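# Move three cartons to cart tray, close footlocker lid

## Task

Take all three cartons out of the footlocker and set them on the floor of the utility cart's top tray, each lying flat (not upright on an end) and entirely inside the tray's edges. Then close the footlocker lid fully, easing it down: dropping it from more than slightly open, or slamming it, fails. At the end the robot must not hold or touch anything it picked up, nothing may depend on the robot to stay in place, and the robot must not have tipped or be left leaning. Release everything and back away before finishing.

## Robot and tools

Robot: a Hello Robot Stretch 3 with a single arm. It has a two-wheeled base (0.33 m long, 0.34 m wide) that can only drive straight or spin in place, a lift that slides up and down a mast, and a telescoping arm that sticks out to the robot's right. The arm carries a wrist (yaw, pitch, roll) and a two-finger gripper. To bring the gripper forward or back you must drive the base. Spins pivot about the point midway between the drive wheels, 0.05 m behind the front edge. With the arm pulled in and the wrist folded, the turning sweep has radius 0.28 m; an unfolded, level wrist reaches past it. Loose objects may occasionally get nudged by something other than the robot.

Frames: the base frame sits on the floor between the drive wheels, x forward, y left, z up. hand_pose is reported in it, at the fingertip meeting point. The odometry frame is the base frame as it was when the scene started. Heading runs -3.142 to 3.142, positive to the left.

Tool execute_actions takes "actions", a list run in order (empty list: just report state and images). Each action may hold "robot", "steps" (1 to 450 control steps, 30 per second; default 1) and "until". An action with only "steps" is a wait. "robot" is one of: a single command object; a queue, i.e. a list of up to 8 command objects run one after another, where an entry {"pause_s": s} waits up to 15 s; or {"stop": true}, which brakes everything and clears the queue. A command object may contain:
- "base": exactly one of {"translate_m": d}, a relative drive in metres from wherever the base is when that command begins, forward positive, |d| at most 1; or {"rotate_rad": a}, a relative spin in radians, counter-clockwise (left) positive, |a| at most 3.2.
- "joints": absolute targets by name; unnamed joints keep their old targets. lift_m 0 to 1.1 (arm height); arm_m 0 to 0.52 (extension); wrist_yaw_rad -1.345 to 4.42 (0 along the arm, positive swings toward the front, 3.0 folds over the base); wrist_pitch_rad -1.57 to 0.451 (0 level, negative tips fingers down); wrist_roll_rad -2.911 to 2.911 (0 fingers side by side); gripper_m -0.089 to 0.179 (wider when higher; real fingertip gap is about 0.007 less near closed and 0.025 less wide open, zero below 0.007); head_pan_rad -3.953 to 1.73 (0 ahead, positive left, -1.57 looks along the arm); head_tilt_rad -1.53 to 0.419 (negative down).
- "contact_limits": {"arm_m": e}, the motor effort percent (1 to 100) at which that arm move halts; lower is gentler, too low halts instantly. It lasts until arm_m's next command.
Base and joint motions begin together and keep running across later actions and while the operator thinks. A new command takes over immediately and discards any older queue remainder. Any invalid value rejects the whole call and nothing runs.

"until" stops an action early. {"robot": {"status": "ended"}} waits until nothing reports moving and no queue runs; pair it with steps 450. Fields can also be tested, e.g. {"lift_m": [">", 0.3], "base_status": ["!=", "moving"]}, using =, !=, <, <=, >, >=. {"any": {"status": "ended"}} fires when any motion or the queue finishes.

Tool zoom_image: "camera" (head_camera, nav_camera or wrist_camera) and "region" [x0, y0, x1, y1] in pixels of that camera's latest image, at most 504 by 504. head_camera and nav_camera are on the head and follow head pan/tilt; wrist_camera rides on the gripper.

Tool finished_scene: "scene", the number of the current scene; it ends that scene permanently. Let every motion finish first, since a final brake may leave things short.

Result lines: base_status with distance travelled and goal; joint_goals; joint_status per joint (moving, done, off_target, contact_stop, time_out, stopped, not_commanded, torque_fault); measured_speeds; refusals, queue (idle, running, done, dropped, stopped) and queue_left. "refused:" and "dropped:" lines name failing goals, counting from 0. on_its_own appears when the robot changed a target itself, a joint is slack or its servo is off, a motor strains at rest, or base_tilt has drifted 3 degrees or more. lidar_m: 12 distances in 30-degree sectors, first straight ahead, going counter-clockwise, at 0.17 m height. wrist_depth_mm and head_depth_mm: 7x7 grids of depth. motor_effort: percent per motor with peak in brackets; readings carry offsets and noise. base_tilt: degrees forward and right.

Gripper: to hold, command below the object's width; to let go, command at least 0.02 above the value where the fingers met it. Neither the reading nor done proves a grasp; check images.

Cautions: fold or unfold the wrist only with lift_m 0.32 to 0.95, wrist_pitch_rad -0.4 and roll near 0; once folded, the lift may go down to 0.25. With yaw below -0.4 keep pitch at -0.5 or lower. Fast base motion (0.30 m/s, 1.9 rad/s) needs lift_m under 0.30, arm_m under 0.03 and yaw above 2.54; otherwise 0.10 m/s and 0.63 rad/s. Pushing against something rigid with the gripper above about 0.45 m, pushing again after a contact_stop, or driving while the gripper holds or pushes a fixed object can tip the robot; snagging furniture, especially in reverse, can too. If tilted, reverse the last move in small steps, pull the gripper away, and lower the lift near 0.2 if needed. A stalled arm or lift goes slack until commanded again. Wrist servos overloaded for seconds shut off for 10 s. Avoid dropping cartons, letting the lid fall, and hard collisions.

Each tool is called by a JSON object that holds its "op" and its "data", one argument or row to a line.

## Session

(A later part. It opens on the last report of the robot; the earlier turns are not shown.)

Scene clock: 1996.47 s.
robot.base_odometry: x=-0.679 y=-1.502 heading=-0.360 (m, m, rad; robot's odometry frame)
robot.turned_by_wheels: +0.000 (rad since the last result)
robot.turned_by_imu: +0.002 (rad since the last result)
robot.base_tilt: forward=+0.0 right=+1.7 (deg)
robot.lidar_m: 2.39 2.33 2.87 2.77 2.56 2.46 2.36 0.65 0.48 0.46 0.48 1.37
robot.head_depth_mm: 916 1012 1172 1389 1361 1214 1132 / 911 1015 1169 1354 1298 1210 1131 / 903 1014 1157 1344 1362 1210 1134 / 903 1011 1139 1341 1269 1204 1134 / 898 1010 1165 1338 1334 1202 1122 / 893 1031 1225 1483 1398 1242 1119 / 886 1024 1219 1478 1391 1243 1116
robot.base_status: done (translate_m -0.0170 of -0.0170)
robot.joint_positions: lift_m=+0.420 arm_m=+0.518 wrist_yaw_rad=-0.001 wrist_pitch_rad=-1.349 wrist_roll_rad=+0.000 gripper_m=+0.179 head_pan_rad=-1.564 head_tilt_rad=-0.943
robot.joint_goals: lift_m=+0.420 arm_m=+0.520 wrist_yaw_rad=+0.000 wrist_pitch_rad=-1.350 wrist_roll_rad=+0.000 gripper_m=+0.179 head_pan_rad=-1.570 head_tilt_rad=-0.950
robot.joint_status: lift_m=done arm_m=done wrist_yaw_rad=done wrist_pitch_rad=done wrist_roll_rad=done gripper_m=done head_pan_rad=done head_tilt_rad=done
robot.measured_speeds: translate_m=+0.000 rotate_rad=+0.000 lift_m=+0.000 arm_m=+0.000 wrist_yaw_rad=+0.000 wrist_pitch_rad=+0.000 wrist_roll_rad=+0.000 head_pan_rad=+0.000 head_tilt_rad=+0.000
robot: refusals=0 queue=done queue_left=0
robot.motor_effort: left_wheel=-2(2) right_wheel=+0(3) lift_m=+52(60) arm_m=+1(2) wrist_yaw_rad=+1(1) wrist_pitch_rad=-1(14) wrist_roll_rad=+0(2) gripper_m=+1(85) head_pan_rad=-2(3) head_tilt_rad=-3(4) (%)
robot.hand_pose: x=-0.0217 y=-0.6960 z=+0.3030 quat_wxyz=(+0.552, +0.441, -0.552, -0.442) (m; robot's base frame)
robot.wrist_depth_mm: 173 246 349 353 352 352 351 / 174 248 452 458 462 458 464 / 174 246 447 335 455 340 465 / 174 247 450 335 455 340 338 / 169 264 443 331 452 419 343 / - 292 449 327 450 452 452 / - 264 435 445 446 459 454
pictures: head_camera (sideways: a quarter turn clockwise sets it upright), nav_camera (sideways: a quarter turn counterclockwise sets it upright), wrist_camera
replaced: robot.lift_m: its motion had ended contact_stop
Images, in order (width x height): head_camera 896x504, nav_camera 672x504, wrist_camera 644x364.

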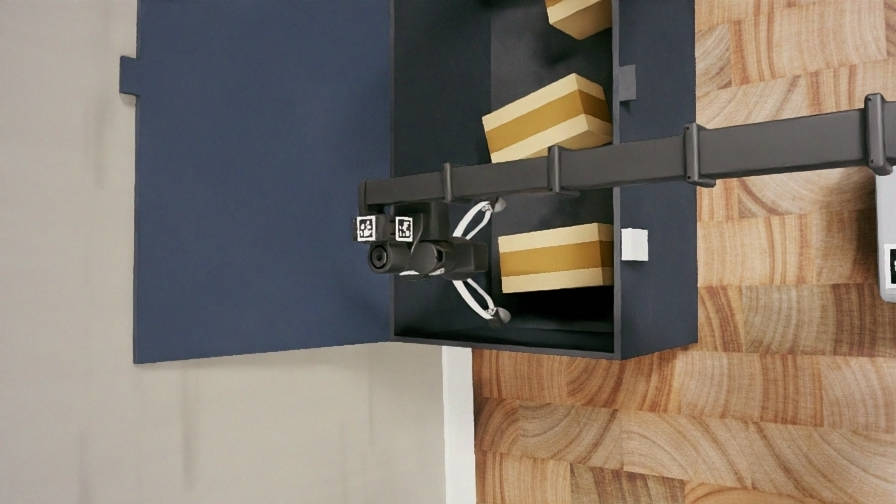

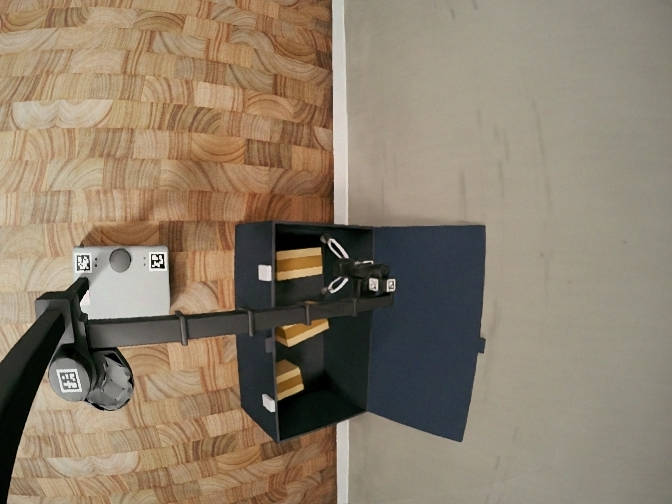

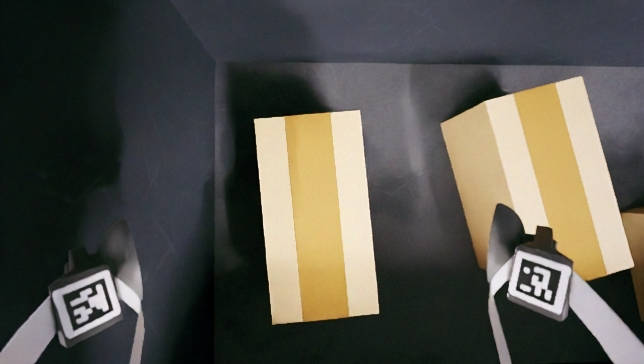

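{"op": "execute_actions", "data": {
  "actions": [
    {"robot":{"joints":{"lift_m":0.21,"wrist_roll_rad":-0.09,"wrist_pitch_rad":-1.34}},"steps":150,"until":{"robot":{"status":"ended"}}},
    {"robot":{"joints":{"gripper_m":0.06}},"steps":100,"until":{"robot":{"status":"ended"}}},
    {"robot":{"joints":{"lift_m":0.26}},"steps":100,"until":{"robot":{"status":"ended"}}}
  ]
}}

Scene clock: 2017.53 s.
robot.base_odometry: x=-0.679 y=-1.502 heading=-0.360 (m, m, rad; robot's odometry frame)
robot.turned_by_wheels: +0.000 (rad since the last result)
robot.turned_by_imu: +0.002 (rad since the last result)
robot.base_tilt: forward=-0.1 right=+1.7 (deg)
robot.lidar_m: 2.39 2.33 2.86 2.76 2.54 2.46 2.36 0.65 0.48 0.46 0.48 1.38
robot.head_depth_mm: 913 1017 1167 1392 1363 1209 1131 / 909 1015 1168 1363 1299 1216 1129 / 904 1015 1164 1341 1360 1200 1130 / 900 1012 1164 1295 1219 1201 1134 / 896 1009 1160 1368 1322 1199 1125 / 888 1031 1226 1487 1398 1238 1121 / 885 1022 1211 1479 1389 1240 1114
robot.base_status: done (translate_m -0.0170 of -0.0170)
robot.joint_positions: lift_m=+0.259 arm_m=+0.518 wrist_yaw_rad=-0.002 wrist_pitch_rad=-1.350 wrist_roll_rad=-0.084 gripper_m=+0.069 head_pan_rad=-1.564 head_tilt_rad=-0.943
robot.joint_goals: lift_m=+0.260 arm_m=+0.520 wrist_yaw_rad=+0.000 wrist_pitch_rad=-1.340 wrist_roll_rad=-0.090 gripper_m=+0.068 head_pan_rad=-1.570 head_tilt_rad=-0.950
robot.joint_status: lift_m=done arm_m=done wrist_yaw_rad=done wrist_pitch_rad=done wrist_roll_rad=done gripper_m=done head_pan_rad=done head_tilt_rad=done
robot.measured_speeds: translate_m=+0.000 rotate_rad=+0.000 lift_m=+0.000 arm_m=+0.000 wrist_yaw_rad=+0.000 wrist_pitch_rad=+0.000 wrist_roll_rad=+0.000 head_pan_rad=+0.000 head_tilt_rad=+0.000
robot: refusals=0 queue=done queue_left=0
robot.on_its_own: gripper_m is held at +0.068, not at your +0.060, by its stall guard, which is still easing
robot.motor_effort: left_wheel=-1(7) right_wheel=-1(15) lift_m=+64(74) arm_m=+1(2) wrist_yaw_rad=+2(3) wrist_pitch_rad=+4(4) wrist_roll_rad=-2(3) gripper_m=-28(99) head_pan_rad=-3(3) head_tilt_rad=-2(3) (%)
robot.hand_pose: x=-0.0217 y=-0.6956 z=+0.1426 quat_wxyz=(+0.574, +0.460, -0.528, -0.424) (m; robot's base frame)
robot.wrist_depth_mm: 162 230 143 145 291 301 302 / 167 235 139 139 143 297 226 / 169 241 135 136 138 298 222 / 172 246 131 131 134 295 228 / 174 225 127 128 129 295 236 / 175 125 124 125 126 - 242 / 174 247 121 122 122 293 239
pictures: head_camera (sideways: a quarter turn clockwise sets it upright), nav_camera (sideways: a quarter turn counterclockwise sets it upright), wrist_camera
Images, in order (width x height): head_camera 896x504, nav_camera 672x504, wrist_camera 644x364.

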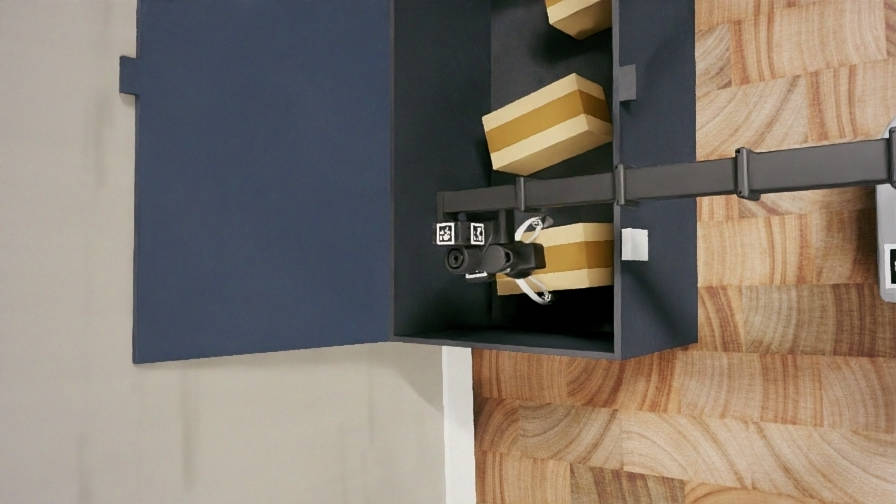

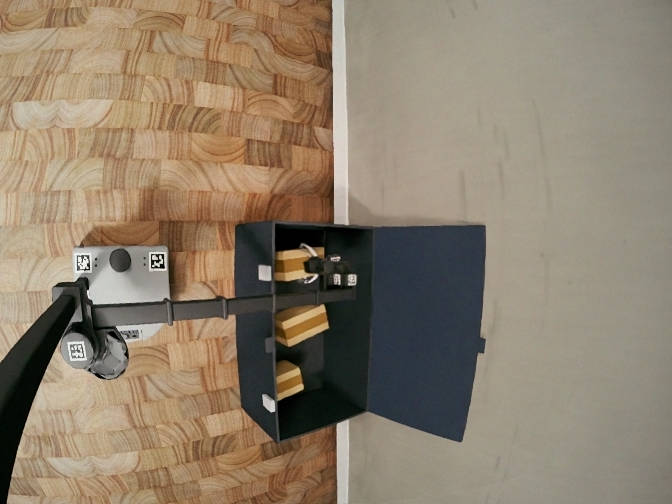

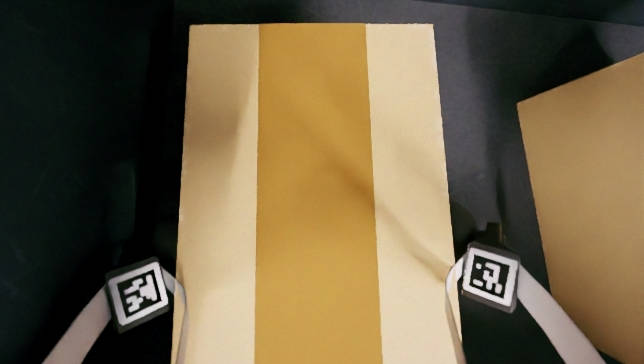

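{"op": "execute_actions", "data": {
  "actions": [
    {"robot":{"joints":{"lift_m":0.30}},"steps":60,"until":{"robot":{"status":"ended"}}}
  ]
}}

Scene clock: 2029.27 s.
robot.base_odometry: x=-0.679 y=-1.502 heading=-0.360 (m, m, rad; robot's odometry frame)
robot.turned_by_wheels: +0.000 (rad since the last result)
robot.turned_by_imu: +0.003 (rad since the last result)
robot.base_tilt: forward=+0.0 right=+1.7 (deg)
robot.lidar_m: 2.39 2.33 2.87 2.77 2.55 2.45 2.36 0.65 0.48 0.46 0.48 1.38
robot.head_depth_mm: 916 1019 1168 1396 1360 1215 1128 / 910 1010 1169 1350 1304 1212 1130 / 904 1013 1159 1351 1356 1215 1132 / 902 1009 1161 1296 1173 1206 1129 / 896 1013 1165 1382 1269 1198 1120 / 889 1033 1220 1475 1401 1239 1120 / 887 1023 1210 1472 1391 1245 1123
robot.base_status: done (translate_m -0.0170 of -0.0170)
robot.joint_positions: lift_m=+0.299 arm_m=+0.518 wrist_yaw_rad=-0.002 wrist_pitch_rad=-1.351 wrist_roll_rad=-0.084 gripper_m=+0.098 head_pan_rad=-1.564 head_tilt_rad=-0.943
robot.joint_goals: lift_m=+0.300 arm_m=+0.520 wrist_yaw_rad=+0.000 wrist_pitch_rad=-1.340 wrist_roll_rad=-0.090 gripper_m=+0.097 head_pan_rad=-1.570 head_tilt_rad=-0.950
robot.joint_status: lift_m=done arm_m=done wrist_yaw_rad=done wrist_pitch_rad=done wrist_roll_rad=done gripper_m=done head_pan_rad=done head_tilt_rad=done
robot.measured_speeds: translate_m=+0.000 rotate_rad=+0.000 lift_m=+0.000 arm_m=+0.000 wrist_yaw_rad=+0.000 wrist_pitch_rad=+0.000 wrist_roll_rad=+0.000 head_pan_rad=+0.000 head_tilt_rad=+0.000
robot: refusals=0 queue=done queue_left=0
robot.on_its_own: gripper_m is held at +0.097, not at your +0.060, by its stall guard, which is not easing now
robot.motor_effort: left_wheel=-1(1) right_wheel=-1(1) lift_m=+64(65) arm_m=+1(1) wrist_yaw_rad=+2(2) wrist_pitch_rad=+4(5) wrist_roll_rad=-2(2) gripper_m=-19(32) head_pan_rad=-3(3) head_tilt_rad=-2(5) (%)
robot.hand_pose: x=-0.0217 y=-0.6954 z=+0.1826 quat_wxyz=(+0.574, +0.460, -0.528, -0.424) (m; robot's base frame)
robot.wrist_depth_mm: 162 228 143 144 302 321 312 / 166 234 139 140 141 340 237 / 168 240 135 136 137 321 222 / 171 246 131 132 133 332 230 / 174 233 127 128 129 320 235 / 173 - 124 125 126 - 243 / 174 254 121 122 123 335 240
pictures: head_camera (sideways: a quarter turn clockwise sets it upright), nav_camera (sideways: a quarter turn counterclockwise sets it upright), wrist_camera
Images, in order (width x height): head_camera 896x504, nav_camera 672x504, wrist_camera 644x364.

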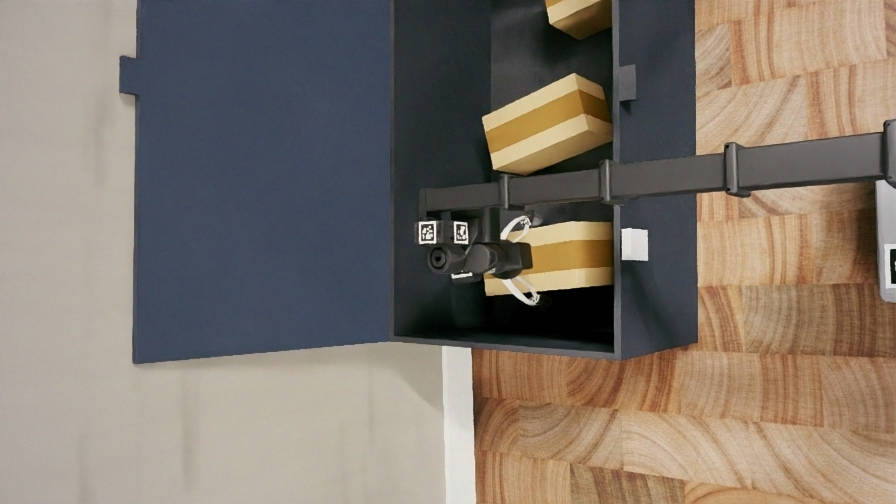

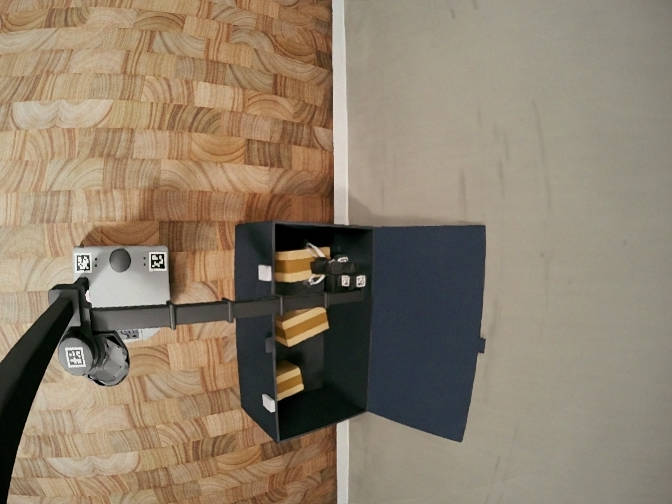

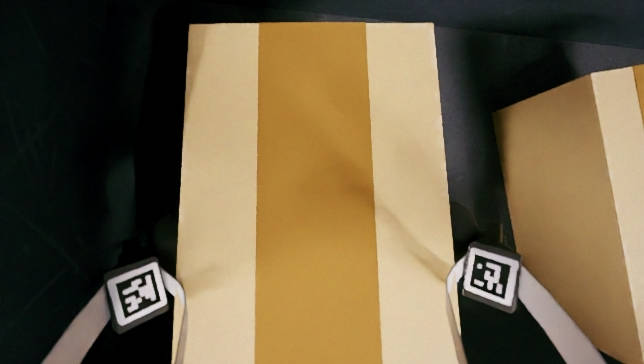

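{"op": "execute_actions", "data": {
  "actions": [
    {"robot":{"joints":{"lift_m":0.62,"wrist_pitch_rad":-1.22}},"steps":200,"until":{"robot":{"lift_m":[">",0.58]}}},
    {"robot":{"base":{"rotate_rad":2.0},"joints":{"arm_m":0.08,"lift_m":0.95,"wrist_roll_rad":0,"head_pan_rad":0,"head_tilt_rad":-0.45}},"steps":300,"until":{"robot":{"status":"ended"}}}
  ]
}}

Scene clock: 2051.23 s.
robot.base_odometry: x=-0.679 y=-1.502 heading=+1.640 (m, m, rad; robot's odometry frame)
robot.turned_by_wheels: +2.000 (rad since the last result)
robot.turned_by_imu: +1.965 (rad since the last result)
robot.base_tilt: forward=+0.0 right=+1.6 (deg)
robot.lidar_m: 2.24 2.56 2.36 0.73 0.50 0.46 0.47 1.25 2.39 2.35 2.98 2.77
robot.head_depth_mm: 2288 2426 2585 2738 2215 1726 1412 / 2346 2506 2650 2803 2220 1718 1414 / 2414 2581 2762 2931 2195 1734 1412 / 2482 2674 2855 2984 2212 1722 1408 / 2562 2737 2574 2737 2216 1717 1412 / 2663 2841 2544 2620 2204 1715 1412 / 2750 2950 2656 2838 2191 1725 1409
robot.base_status: done (rotate_rad +1.9999 of +2.0000)
robot.joint_positions: lift_m=+0.949 arm_m=+0.080 wrist_yaw_rad=+0.000 wrist_pitch_rad=-1.247 wrist_roll_rad=-0.005 gripper_m=+0.098 head_pan_rad=-0.007 head_tilt_rad=-0.458
robot.joint_goals: lift_m=+0.950 arm_m=+0.080 wrist_yaw_rad=+0.000 wrist_pitch_rad=-1.220 wrist_roll_rad=+0.000 gripper_m=+0.097 head_pan_rad=+0.000 head_tilt_rad=-0.450
robot.joint_status: lift_m=done arm_m=done wrist_yaw_rad=done wrist_pitch_rad=done wrist_roll_rad=done gripper_m=done head_pan_rad=done head_tilt_rad=done
robot.measured_speeds: translate_m=+0.000 rotate_rad=+0.000 lift_m=+0.000 arm_m=+0.000 wrist_yaw_rad=+0.000 wrist_pitch_rad=+0.000 wrist_roll_rad=+0.000 head_pan_rad=+0.000 head_tilt_rad=+0.000
robot: refusals=0 queue=done queue_left=0
robot.on_its_own: gripper_m is held at +0.097, not at your +0.060, by its stall guard, which is not easing now
robot.motor_effort: left_wheel=-3(9) right_wheel=+3(14) lift_m=+65(73) arm_m=-3(2) wrist_yaw_rad=+0(3) wrist_pitch_rad=+11(23) wrist_roll_rad=+2(4) gripper_m=-14(19) head_pan_rad=+3(42) head_tilt_rad=+3(27) (%)
robot.hand_pose: x=-0.0216 y=-0.2840 z=+0.8373 quat_wxyz=(+0.576, +0.414, -0.572, -0.412) (m; robot's base frame)
robot.wrist_depth_mm: - - - - - - - / - - 144 145 148 - - / - - 142 143 145 - - / 969 - 140 141 143 - - / 986 - 138 139 141 - - / 966 - 137 138 140 - - / 956 945 136 136 138 990 995
pictures: head_camera (sideways: a quarter turn clockwise sets it upright), nav_camera (sideways: a quarter turn counterclockwise sets it upright), wrist_camera
Images, in order (width x height): head_camera 896x504, nav_camera 672x504, wrist_camera 644x364.

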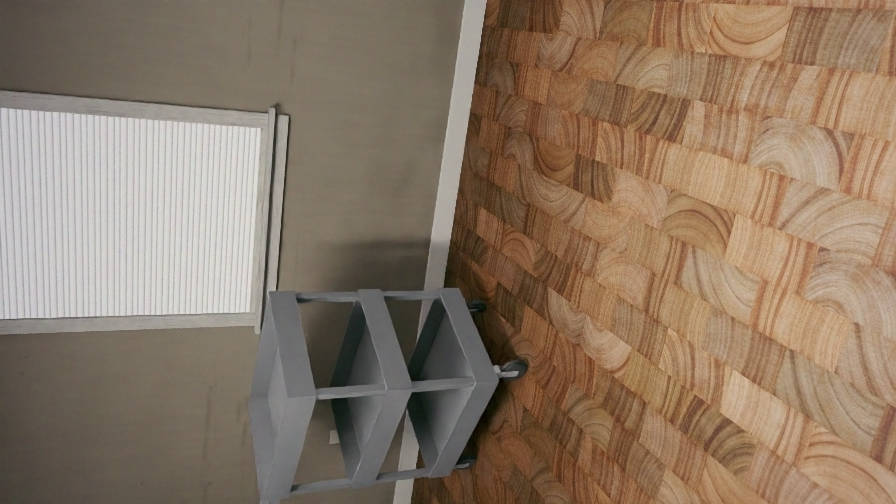

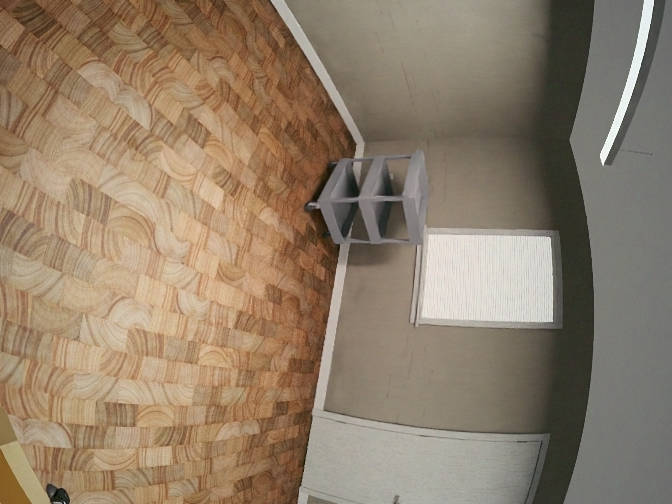

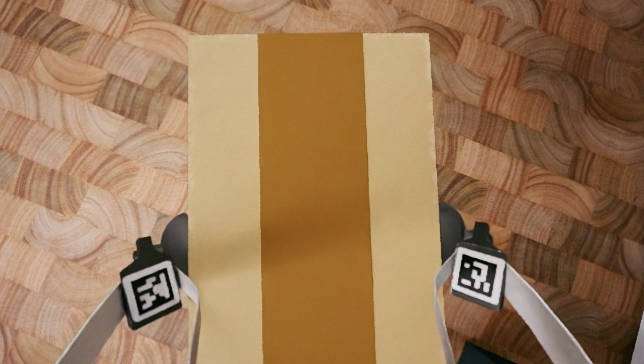

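{"op": "execute_actions", "data": {
  "actions": [
    {"robot":[{"base":{"rotate_rad":0.42},"joints":{"gripper_m":0.088,"head_pan_rad":-0.5,"head_tilt_rad":-0.6}},{"base":{"translate_m":1.0}},{"base":{"translate_m":0.7}}],"steps":450,"until":{"robot":{"status":"ended"}}},
    {"steps":200,"until":{"robot":{"status":"ended"}}}
  ]
}}

Scene clock: 2094.10 s.
robot.base_odometry: x=-1.477 y=-0.001 heading=+2.059 (m, m, rad; robot's odometry frame)
robot.turned_by_wheels: +0.420 (rad since the last result)
robot.turned_by_imu: +0.414 (rad since the last result)
robot.base_tilt: forward=-0.1 right=+1.6 (deg)
robot.lidar_m: 1.31 1.15 1.15 1.34 2.15 1.70 1.90 3.60 3.13 1.84 0.76 0.79
robot.head_depth_mm: 1301 1409 1223 939 1120 1388 1283 / 1338 1449 1263 896 1185 1253 1221 / 1369 1492 1320 966 1185 1348 1291 / 1404 1527 1287 1359 1268 1413 1279 / 1436 1575 1220 1358 1429 1459 1286 / 1473 1607 1741 1987 1858 1512 1288 / 1511 1662 1855 2050 1856 1520 1277
robot.base_status: done (translate_m +0.7000 of +0.7000)
robot.joint_positions: lift_m=+0.949 arm_m=+0.080 wrist_yaw_rad=+0.000 wrist_pitch_rad=-1.246 wrist_roll_rad=-0.005 gripper_m=+0.089 head_pan_rad=-0.493 head_tilt_rad=-0.593
robot.joint_goals: lift_m=+0.950 arm_m=+0.080 wrist_yaw_rad=+0.000 wrist_pitch_rad=-1.220 wrist_roll_rad=+0.000 gripper_m=+0.088 head_pan_rad=-0.500 head_tilt_rad=-0.600
robot.joint_status: lift_m=done arm_m=done wrist_yaw_rad=done wrist_pitch_rad=done wrist_roll_rad=done gripper_m=done head_pan_rad=done head_tilt_rad=done
robot.measured_speeds: translate_m=+0.000 rotate_rad=+0.000 lift_m=+0.000 arm_m=+0.000 wrist_yaw_rad=+0.000 wrist_pitch_rad=+0.000 wrist_roll_rad=+0.000 head_pan_rad=+0.000 head_tilt_rad=+0.000
robot: refusals=0 queue=done queue_left=0
robot.motor_effort: left_wheel=-3(7) right_wheel=+2(9) lift_m=+64(64) arm_m=-3(4) wrist_yaw_rad=+0(0) wrist_pitch_rad=+11(11) wrist_roll_rad=+2(2) gripper_m=-17(60) head_pan_rad=-4(31) head_tilt_rad=-4(17) (%)
robot.hand_pose: x=-0.0216 y=-0.2841 z=+0.8373 quat_wxyz=(+0.576, +0.414, -0.572, -0.412) (m; robot's base frame)
robot.wrist_depth_mm: 955 - - - - - - / 894 - 141 143 145 - - / 869 - 140 142 143 - - / 997 - 139 140 141 - - / 990 992 138 139 140 - - / 958 960 136 137 139 - - / 949 976 135 136 137 959 984
pictures: head_camera (sideways: a quarter turn clockwise sets it upright), nav_camera (sideways: a quarter turn counterclockwise sets it upright), wrist_camera
Images, in order (width x height): head_camera 896x504, nav_camera 672x504, wrist_camera 644x364.

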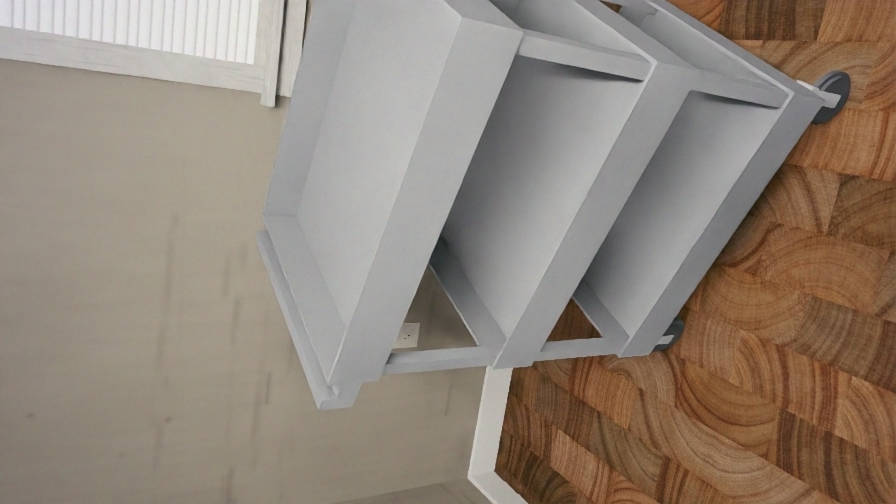

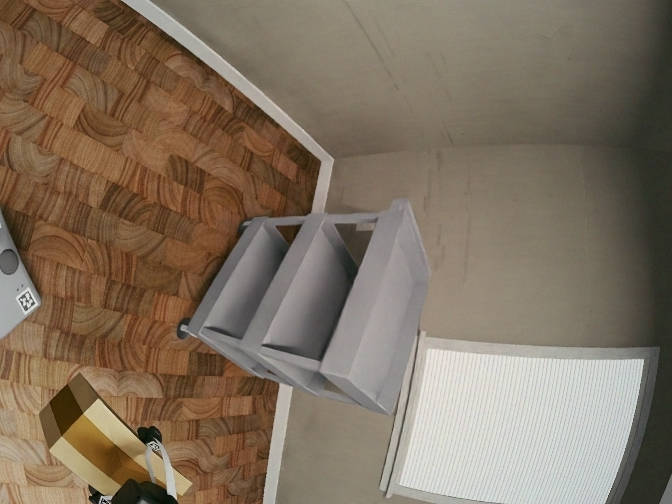

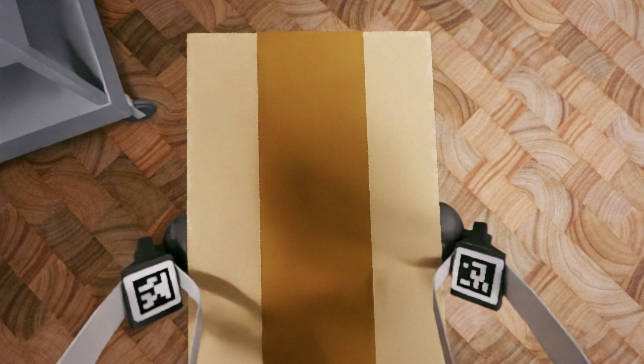

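{"op": "execute_actions", "data": {
  "actions": [
    {"robot":[{"base":{"translate_m":0.72},"joints":{"lift_m":1.05,"head_pan_rad":-1.3,"head_tilt_rad":-0.9}},{"base":{"rotate_rad":0.45}},{"base":{"translate_m":0.08},"joints":{"arm_m":0.3}}],"steps":450,"until":{"robot":{"status":"ended"}}}
  ]
}}

Scene clock: 2126.57 s.
robot.base_odometry: x=-1.879 y=+0.682 heading=+2.509 (m, m, rad; robot's odometry frame)
robot.turned_by_wheels: +0.450 (rad since the last result)
robot.turned_by_imu: +0.443 (rad since the last result)
robot.base_tilt: forward=+0.0 right=+1.7 (deg)
robot.lidar_m: 0.56 0.56 0.63 1.02 2.53 2.40 3.77 0.66 0.57 0.56 1.08 0.67
robot.head_depth_mm: - - 485 456 943 1173 1146 / 982 1064 467 465 981 1216 1140 / 976 1099 711 997 1176 1250 1138 / 970 1116 1294 1563 1449 1275 1138 / 960 1101 1291 1552 1440 1269 1138 / 954 1091 1275 1542 1435 1270 1129 / 947 1078 1260 1515 1434 1269 1132
robot.base_status: done (translate_m +0.0800 of +0.0800)
robot.joint_positions: lift_m=+1.049 arm_m=+0.300 wrist_yaw_rad=-0.005 wrist_pitch_rad=-1.265 wrist_roll_rad=+0.012 gripper_m=+0.089 head_pan_rad=-1.293 head_tilt_rad=-0.889
robot.joint_goals: lift_m=+1.050 arm_m=+0.300 wrist_yaw_rad=+0.000 wrist_pitch_rad=-1.220 wrist_roll_rad=+0.000 gripper_m=+0.088 head_pan_rad=-1.300 head_tilt_rad=-0.900
robot.joint_status: lift_m=done arm_m=done wrist_yaw_rad=done wrist_pitch_rad=done wrist_roll_rad=done gripper_m=done head_pan_rad=done head_tilt_rad=done
robot.measured_speeds: translate_m=+0.000 rotate_rad=+0.000 lift_m=+0.000 arm_m=+0.000 wrist_yaw_rad=+0.000 wrist_pitch_rad=+0.000 wrist_roll_rad=+0.000 head_pan_rad=+0.000 head_tilt_rad=+0.000
robot: refusals=0 queue=done queue_left=0
robot.motor_effort: left_wheel=-3(7) right_wheel=+0(7) lift_m=+56(70) arm_m=+4(5) wrist_yaw_rad=+6(8) wrist_pitch_rad=+18(43) wrist_roll_rad=-4(4) gripper_m=-18(18) head_pan_rad=-3(38) head_tilt_rad=-4(23) (%)
robot.hand_pose: x=-0.0219 y=-0.4986 z=+0.9366 quat_wxyz=(+0.566, +0.414, -0.574, -0.422) (m; robot's base frame)
robot.wrist_depth_mm: 755 731 324 332 335 337 341 / 899 271 272 326 324 326 333 / - - 173 170 179 326 327 / - - 159 158 161 320 323 / 945 - 146 146 148 - 631 / 887 - 136 136 137 - - / 789 - 127 127 128 - -
pictures: head_camera (sideways: a quarter turn clockwise sets it upright), nav_camera (sideways: a quarter turn counterclockwise sets it upright), wrist_camera
Images, in order (width x height): head_camera 896x504, nav_camera 672x504, wrist_camera 644x364.

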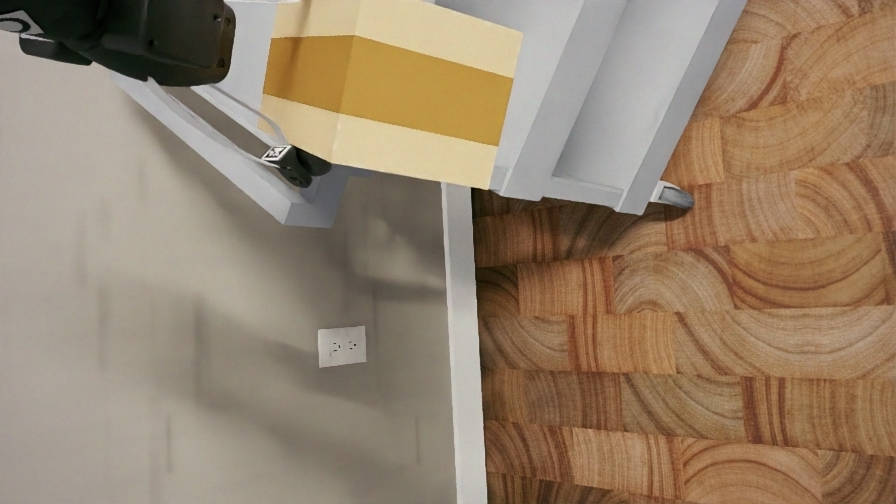

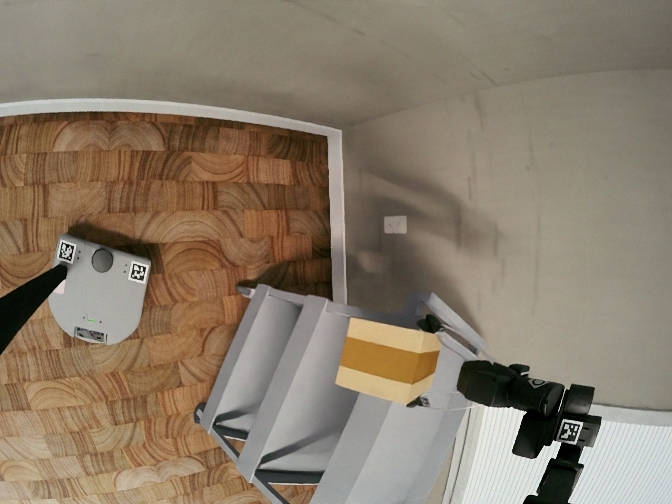

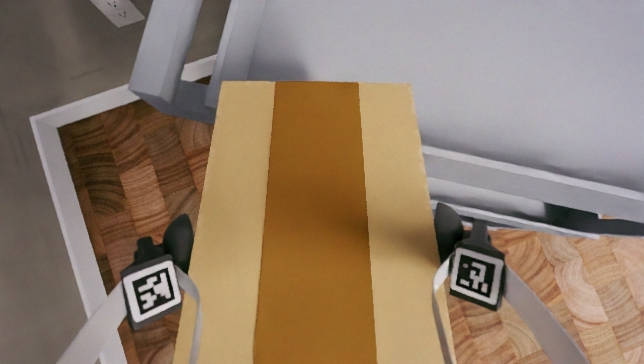

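{"op": "execute_actions", "data": {
  "actions": [
    {"robot":{"joints":{"arm_m":0.22}},"steps":60,"until":{"robot":{"status":"ended"}}},
    {"robot":{"base":{"translate_m":-0.15},"joints":{"lift_m":1.1,"wrist_pitch_rad":-0.92,"arm_m":0.14,"head_pan_rad":-1.6}},"steps":150,"until":{"robot":{"status":"ended"}}}
  ]
}}

Scene clock: 2143.60 s.
robot.base_odometry: x=-1.758 y=+0.594 heading=+2.509 (m, m, rad; robot's odometry frame)
robot.turned_by_wheels: +0.000 (rad since the last result)
robot.turned_by_imu: +0.002 (rad since the last result)
robot.base_tilt: forward=+0.0 right=+1.7 (deg)
robot.lidar_m: 0.70 0.70 0.79 1.28 2.30 2.32 3.62 2.52 0.53 0.53 0.61 0.84
robot.head_depth_mm: 1236 918 770 1005 947 1221 1140 / 1163 916 764 1021 960 1224 1141 / - - 399 372 959 1216 1137 / - - 396 368 1209 1230 1137 / 1028 474 395 367 1217 1255 1142 / 996 885 690 1032 1140 1250 1137 / 979 849 705 1440 1433 1267 1133
robot.base_status: done (translate_m -0.1500 of -0.1500)
robot.joint_positions: lift_m=+1.099 arm_m=+0.140 wrist_yaw_rad=-0.001 wrist_pitch_rad=-0.979 wrist_roll_rad=+0.005 gripper_m=+0.089 head_pan_rad=-1.593 head_tilt_rad=-0.889
robot.joint_goals: lift_m=+1.100 arm_m=+0.140 wrist_yaw_rad=+0.000 wrist_pitch_rad=-0.920 wrist_roll_rad=+0.000 gripper_m=+0.088 head_pan_rad=-1.600 head_tilt_rad=-0.900
robot.joint_status: lift_m=done arm_m=done wrist_yaw_rad=done wrist_pitch_rad=off_target wrist_roll_rad=done gripper_m=done head_pan_rad=done head_tilt_rad=done
robot.measured_speeds: translate_m=+0.000 rotate_rad=+0.000 lift_m=+0.000 arm_m=+0.000 wrist_yaw_rad=+0.000 wrist_pitch_rad=-0.024 wrist_roll_rad=+0.000 head_pan_rad=+0.000 head_tilt_rad=+0.000
robot: refusals=0 queue=dropped queue_left=0
robot.motor_effort: left_wheel=-2(7) right_wheel=+2(2) lift_m=+64(68) arm_m=-3(5) wrist_yaw_rad=+1(5) wrist_pitch_rad=+24(27) wrist_roll_rad=-2(4) gripper_m=-17(18) head_pan_rad=-3(24) head_tilt_rad=-6(4) (%)
robot.hand_pose: x=-0.0217 y=-0.4082 z=+1.0117 quat_wxyz=(+0.623, +0.331, -0.625, -0.334) (m; robot's base frame)
robot.wrist_depth_mm: 740 444 510 520 529 527 527 / 845 417 469 177 471 483 480 / - 433 168 166 173 452 440 / - - 157 157 161 426 399 / - - 148 149 150 535 430 / - - 140 142 142 - - / - - 134 135 136 - -
pictures: head_camera (sideways: a quarter turn clockwise sets it upright), nav_camera (sideways: a quarter turn counterclockwise sets it upright), wrist_camera
Images, in order (width x height): head_camera 896x504, nav_camera 672x504, wrist_camera 644x364.

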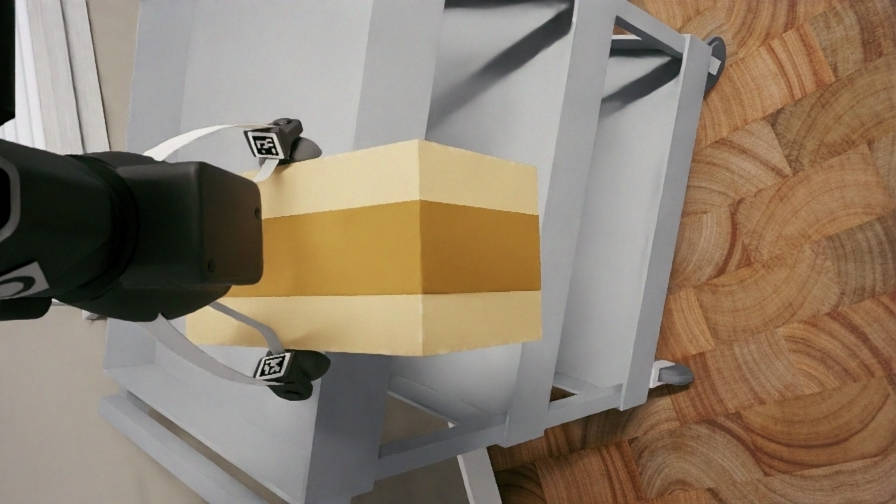

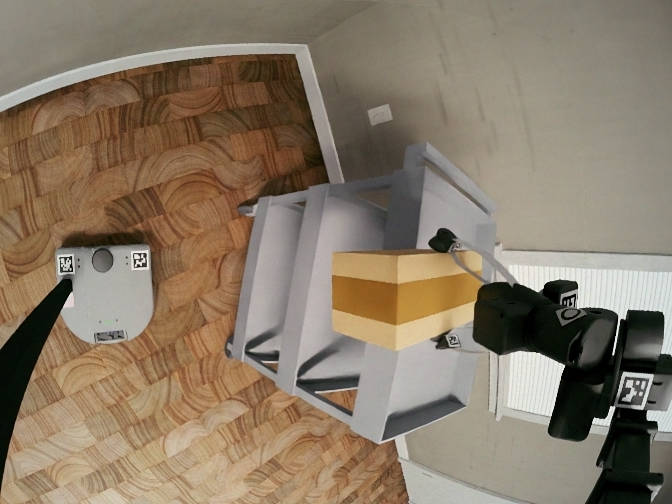

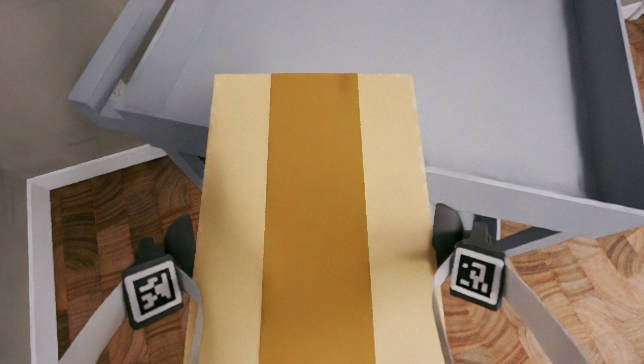

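{"op": "execute_actions", "data": {
  "actions": [
    {"robot":[{"base":{"rotate_rad":-0.2}},{"base":{"translate_m":0.27},"joints":{"arm_m":0.37,"head_pan_rad":-1.57}}],"steps":250,"until":{"robot":{"status":"ended"}}}
  ]
}}

Scene clock: 2166.43 s.
robot.base_odometry: x=-1.940 y=+0.793 heading=+2.309 (m, m, rad; robot's odometry frame)
robot.turned_by_wheels: -0.200 (rad since the last result)
robot.turned_by_imu: -0.193 (rad since the last result)
robot.base_tilt: forward=+0.0 right=+1.7 (deg)
robot.lidar_m: 0.49 0.47 0.49 0.67 1.84 2.53 3.91 0.73 0.56 0.54 0.99 0.67
robot.head_depth_mm: 1270 949 771 1053 1217 1237 1152 / 1174 946 765 1044 1211 1240 1145 / 1088 858 672 1039 1213 1230 1140 / 589 528 637 1036 1208 1231 1140 / 941 539 655 1112 1388 1253 1138 / 945 1037 713 1444 1450 1272 1130 / 896 1003 1145 1336 1433 1267 1132
robot.base_status: done (translate_m +0.2700 of +0.2700)
robot.joint_positions: lift_m=+1.099 arm_m=+0.370 wrist_yaw_rad=+0.000 wrist_pitch_rad=-0.978 wrist_roll_rad=+0.005 gripper_m=+0.089 head_pan_rad=-1.577 head_tilt_rad=-0.889
robot.joint_goals: lift_m=+1.100 arm_m=+0.370 wrist_yaw_rad=+0.000 wrist_pitch_rad=-0.920 wrist_roll_rad=+0.000 gripper_m=+0.088 head_pan_rad=-1.570 head_tilt_rad=-0.900
robot.joint_status: lift_m=done arm_m=done wrist_yaw_rad=done wrist_pitch_rad=off_target wrist_roll_rad=done gripper_m=done head_pan_rad=done head_tilt_rad=done
robot.measured_speeds: translate_m=+0.000 rotate_rad=+0.000 lift_m=+0.000 arm_m=+0.000 wrist_yaw_rad=+0.000 wrist_pitch_rad=+0.000 wrist_roll_rad=+0.000 head_pan_rad=+0.000 head_tilt_rad=+0.000
robot: refusals=0 queue=done queue_left=0
robot.motor_effort: left_wheel=+1(5) right_wheel=-5(12) lift_m=+64(64) arm_m=+3(2) wrist_yaw_rad=+0(2) wrist_pitch_rad=+24(24) wrist_roll_rad=-2(2) gripper_m=-18(18) head_pan_rad=+3(6) head_tilt_rad=-4(6) (%)
robot.hand_pose: x=-0.0217 y=-0.6378 z=+1.0118 quat_wxyz=(+0.623, +0.331, -0.625, -0.334) (m; robot's base frame)
robot.wrist_depth_mm: 431 491 489 470 469 479 477 / 478 558 401 173 476 479 481 / 540 646 166 164 169 456 458 / 650 809 156 156 160 423 424 / 784 974 148 148 149 397 395 / 973 - 141 142 143 373 370 / - - 135 136 137 347 349
pictures: head_camera (sideways: a quarter turn clockwise sets it upright), nav_camera (sideways: a quarter turn counterclockwise sets it upright), wrist_camera
Images, in order (width x height): head_camera 896x504, nav_camera 672x504, wrist_camera 644x364.

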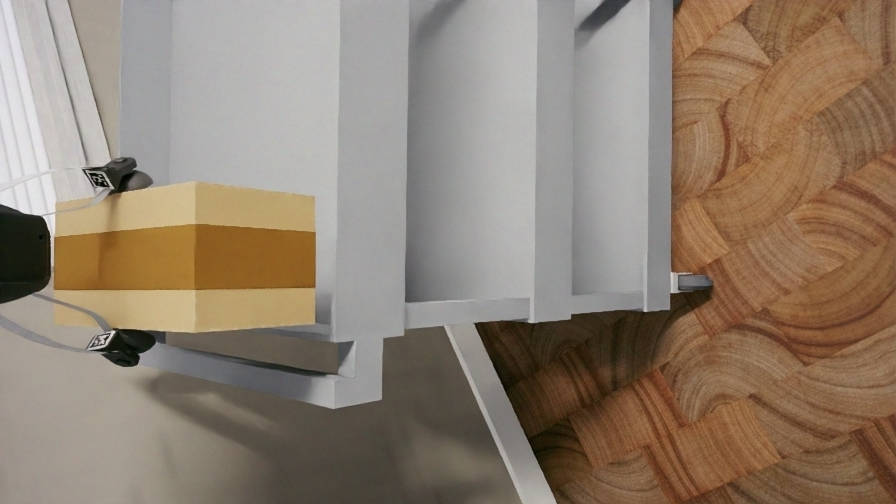

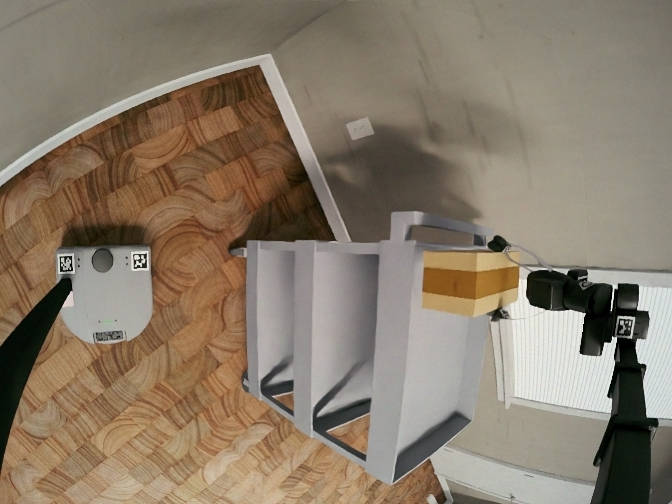

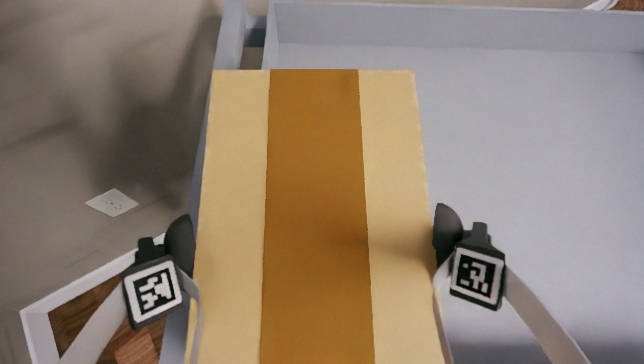

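{"op": "execute_actions", "data": {
  "actions": [
    {"robot":{"base":{"translate_m":-0.03},"joints":{"arm_m":0.5}},"steps":150,"until":{"robot":{"status":"ended"}}},
    {"robot":{"joints":{"lift_m":0.975}},"steps":150,"until":{"robot":{"status":"ended"}}}
  ]
}}

Scene clock: 2191.33 s.
robot.base_odometry: x=-1.920 y=+0.771 heading=+2.309 (m, m, rad; robot's odometry frame)
robot.turned_by_wheels: +0.000 (rad since the last result)
robot.turned_by_imu: +0.002 (rad since the last result)
robot.base_tilt: forward=-0.1 right=+1.6 (deg)
robot.lidar_m: 0.51 0.49 0.51 0.70 1.95 2.50 3.88 0.73 0.55 0.54 1.01 0.70
robot.head_depth_mm: - 943 767 1045 1215 1239 1145 / 1196 945 769 1040 1211 1240 1141 / 1122 942 764 1037 1210 1234 1139 / - 710 706 1038 1204 1232 1134 / 992 788 719 1011 1206 1229 1136 / 956 1027 672 1471 1451 1269 1132 / 912 1020 1159 1352 1435 1268 1129
robot.base_status: done (translate_m -0.0300 of -0.0300)
robot.joint_positions: lift_m=+0.976 arm_m=+0.500 wrist_yaw_rad=+0.000 wrist_pitch_rad=-0.952 wrist_roll_rad=+0.005 gripper_m=+0.089 head_pan_rad=-1.577 head_tilt_rad=-0.889
robot.joint_goals: lift_m=+0.975 arm_m=+0.500 wrist_yaw_rad=+0.000 wrist_pitch_rad=-0.920 wrist_roll_rad=+0.000 gripper_m=+0.088 head_pan_rad=-1.570 head_tilt_rad=-0.900
robot.joint_status: lift_m=done arm_m=done wrist_yaw_rad=done wrist_pitch_rad=off_target wrist_roll_rad=done gripper_m=done head_pan_rad=done head_tilt_rad=done
robot.measured_speeds: translate_m=+0.000 rotate_rad=+0.000 lift_m=+0.000 arm_m=+0.000 wrist_yaw_rad=+0.000 wrist_pitch_rad=+0.000 wrist_roll_rad=+0.000 head_pan_rad=+0.000 head_tilt_rad=+0.000
robot: refusals=0 queue=done queue_left=0
robot.motor_effort: left_wheel=+1(3) right_wheel=-4(10) lift_m=+24(61) arm_m=+3(3) wrist_yaw_rad=+1(0) wrist_pitch_rad=+13(24) wrist_roll_rad=-2(2) gripper_m=-16(18) head_pan_rad=+3(3) head_tilt_rad=-4(5) (%)
robot.hand_pose: x=-0.0217 y=-0.7737 z=+0.8915 quat_wxyz=(+0.627, +0.323, -0.630, -0.325) (m; robot's base frame)
robot.wrist_depth_mm: 337 293 302 303 302 295 308 / 376 268 276 335 335 334 335 / 425 232 171 169 176 317 318 / 490 215 157 156 160 290 293 / 541 216 146 146 147 271 272 / 185 203 137 136 138 257 255 / 172 198 129 129 129 238 239
pictures: head_camera (sideways: a quarter turn clockwise sets it upright), nav_camera (sideways: a quarter turn counterclockwise sets it upright), wrist_camera
Images, in order (width x height): head_camera 896x504, nav_camera 672x504, wrist_camera 644x364.

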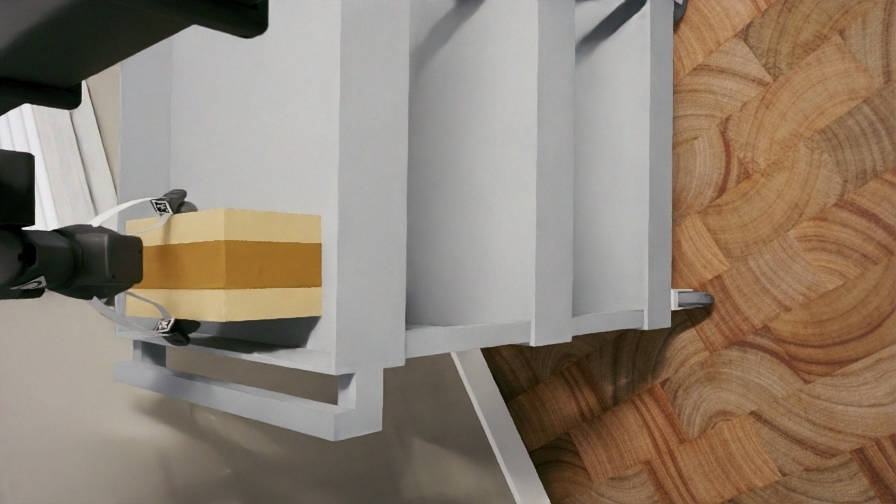

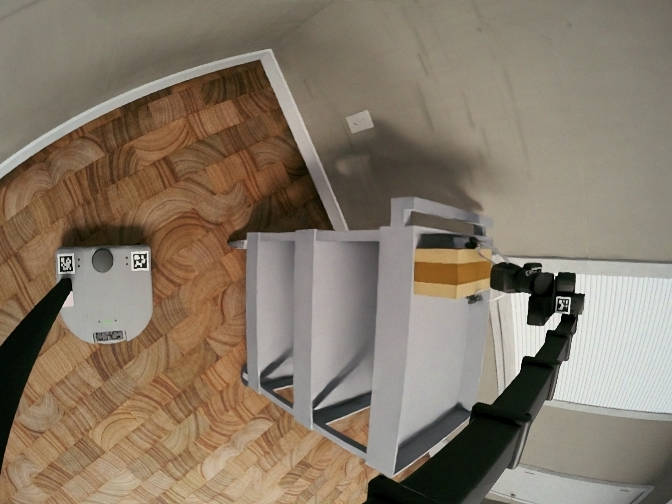

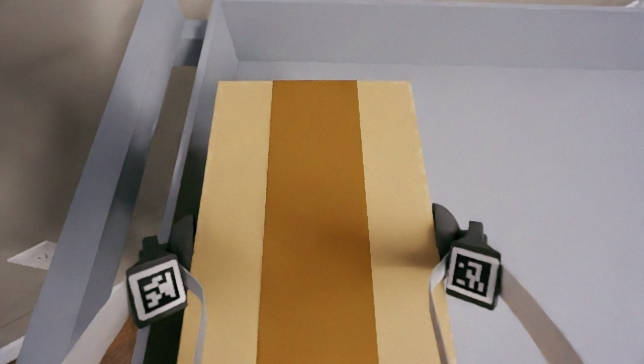

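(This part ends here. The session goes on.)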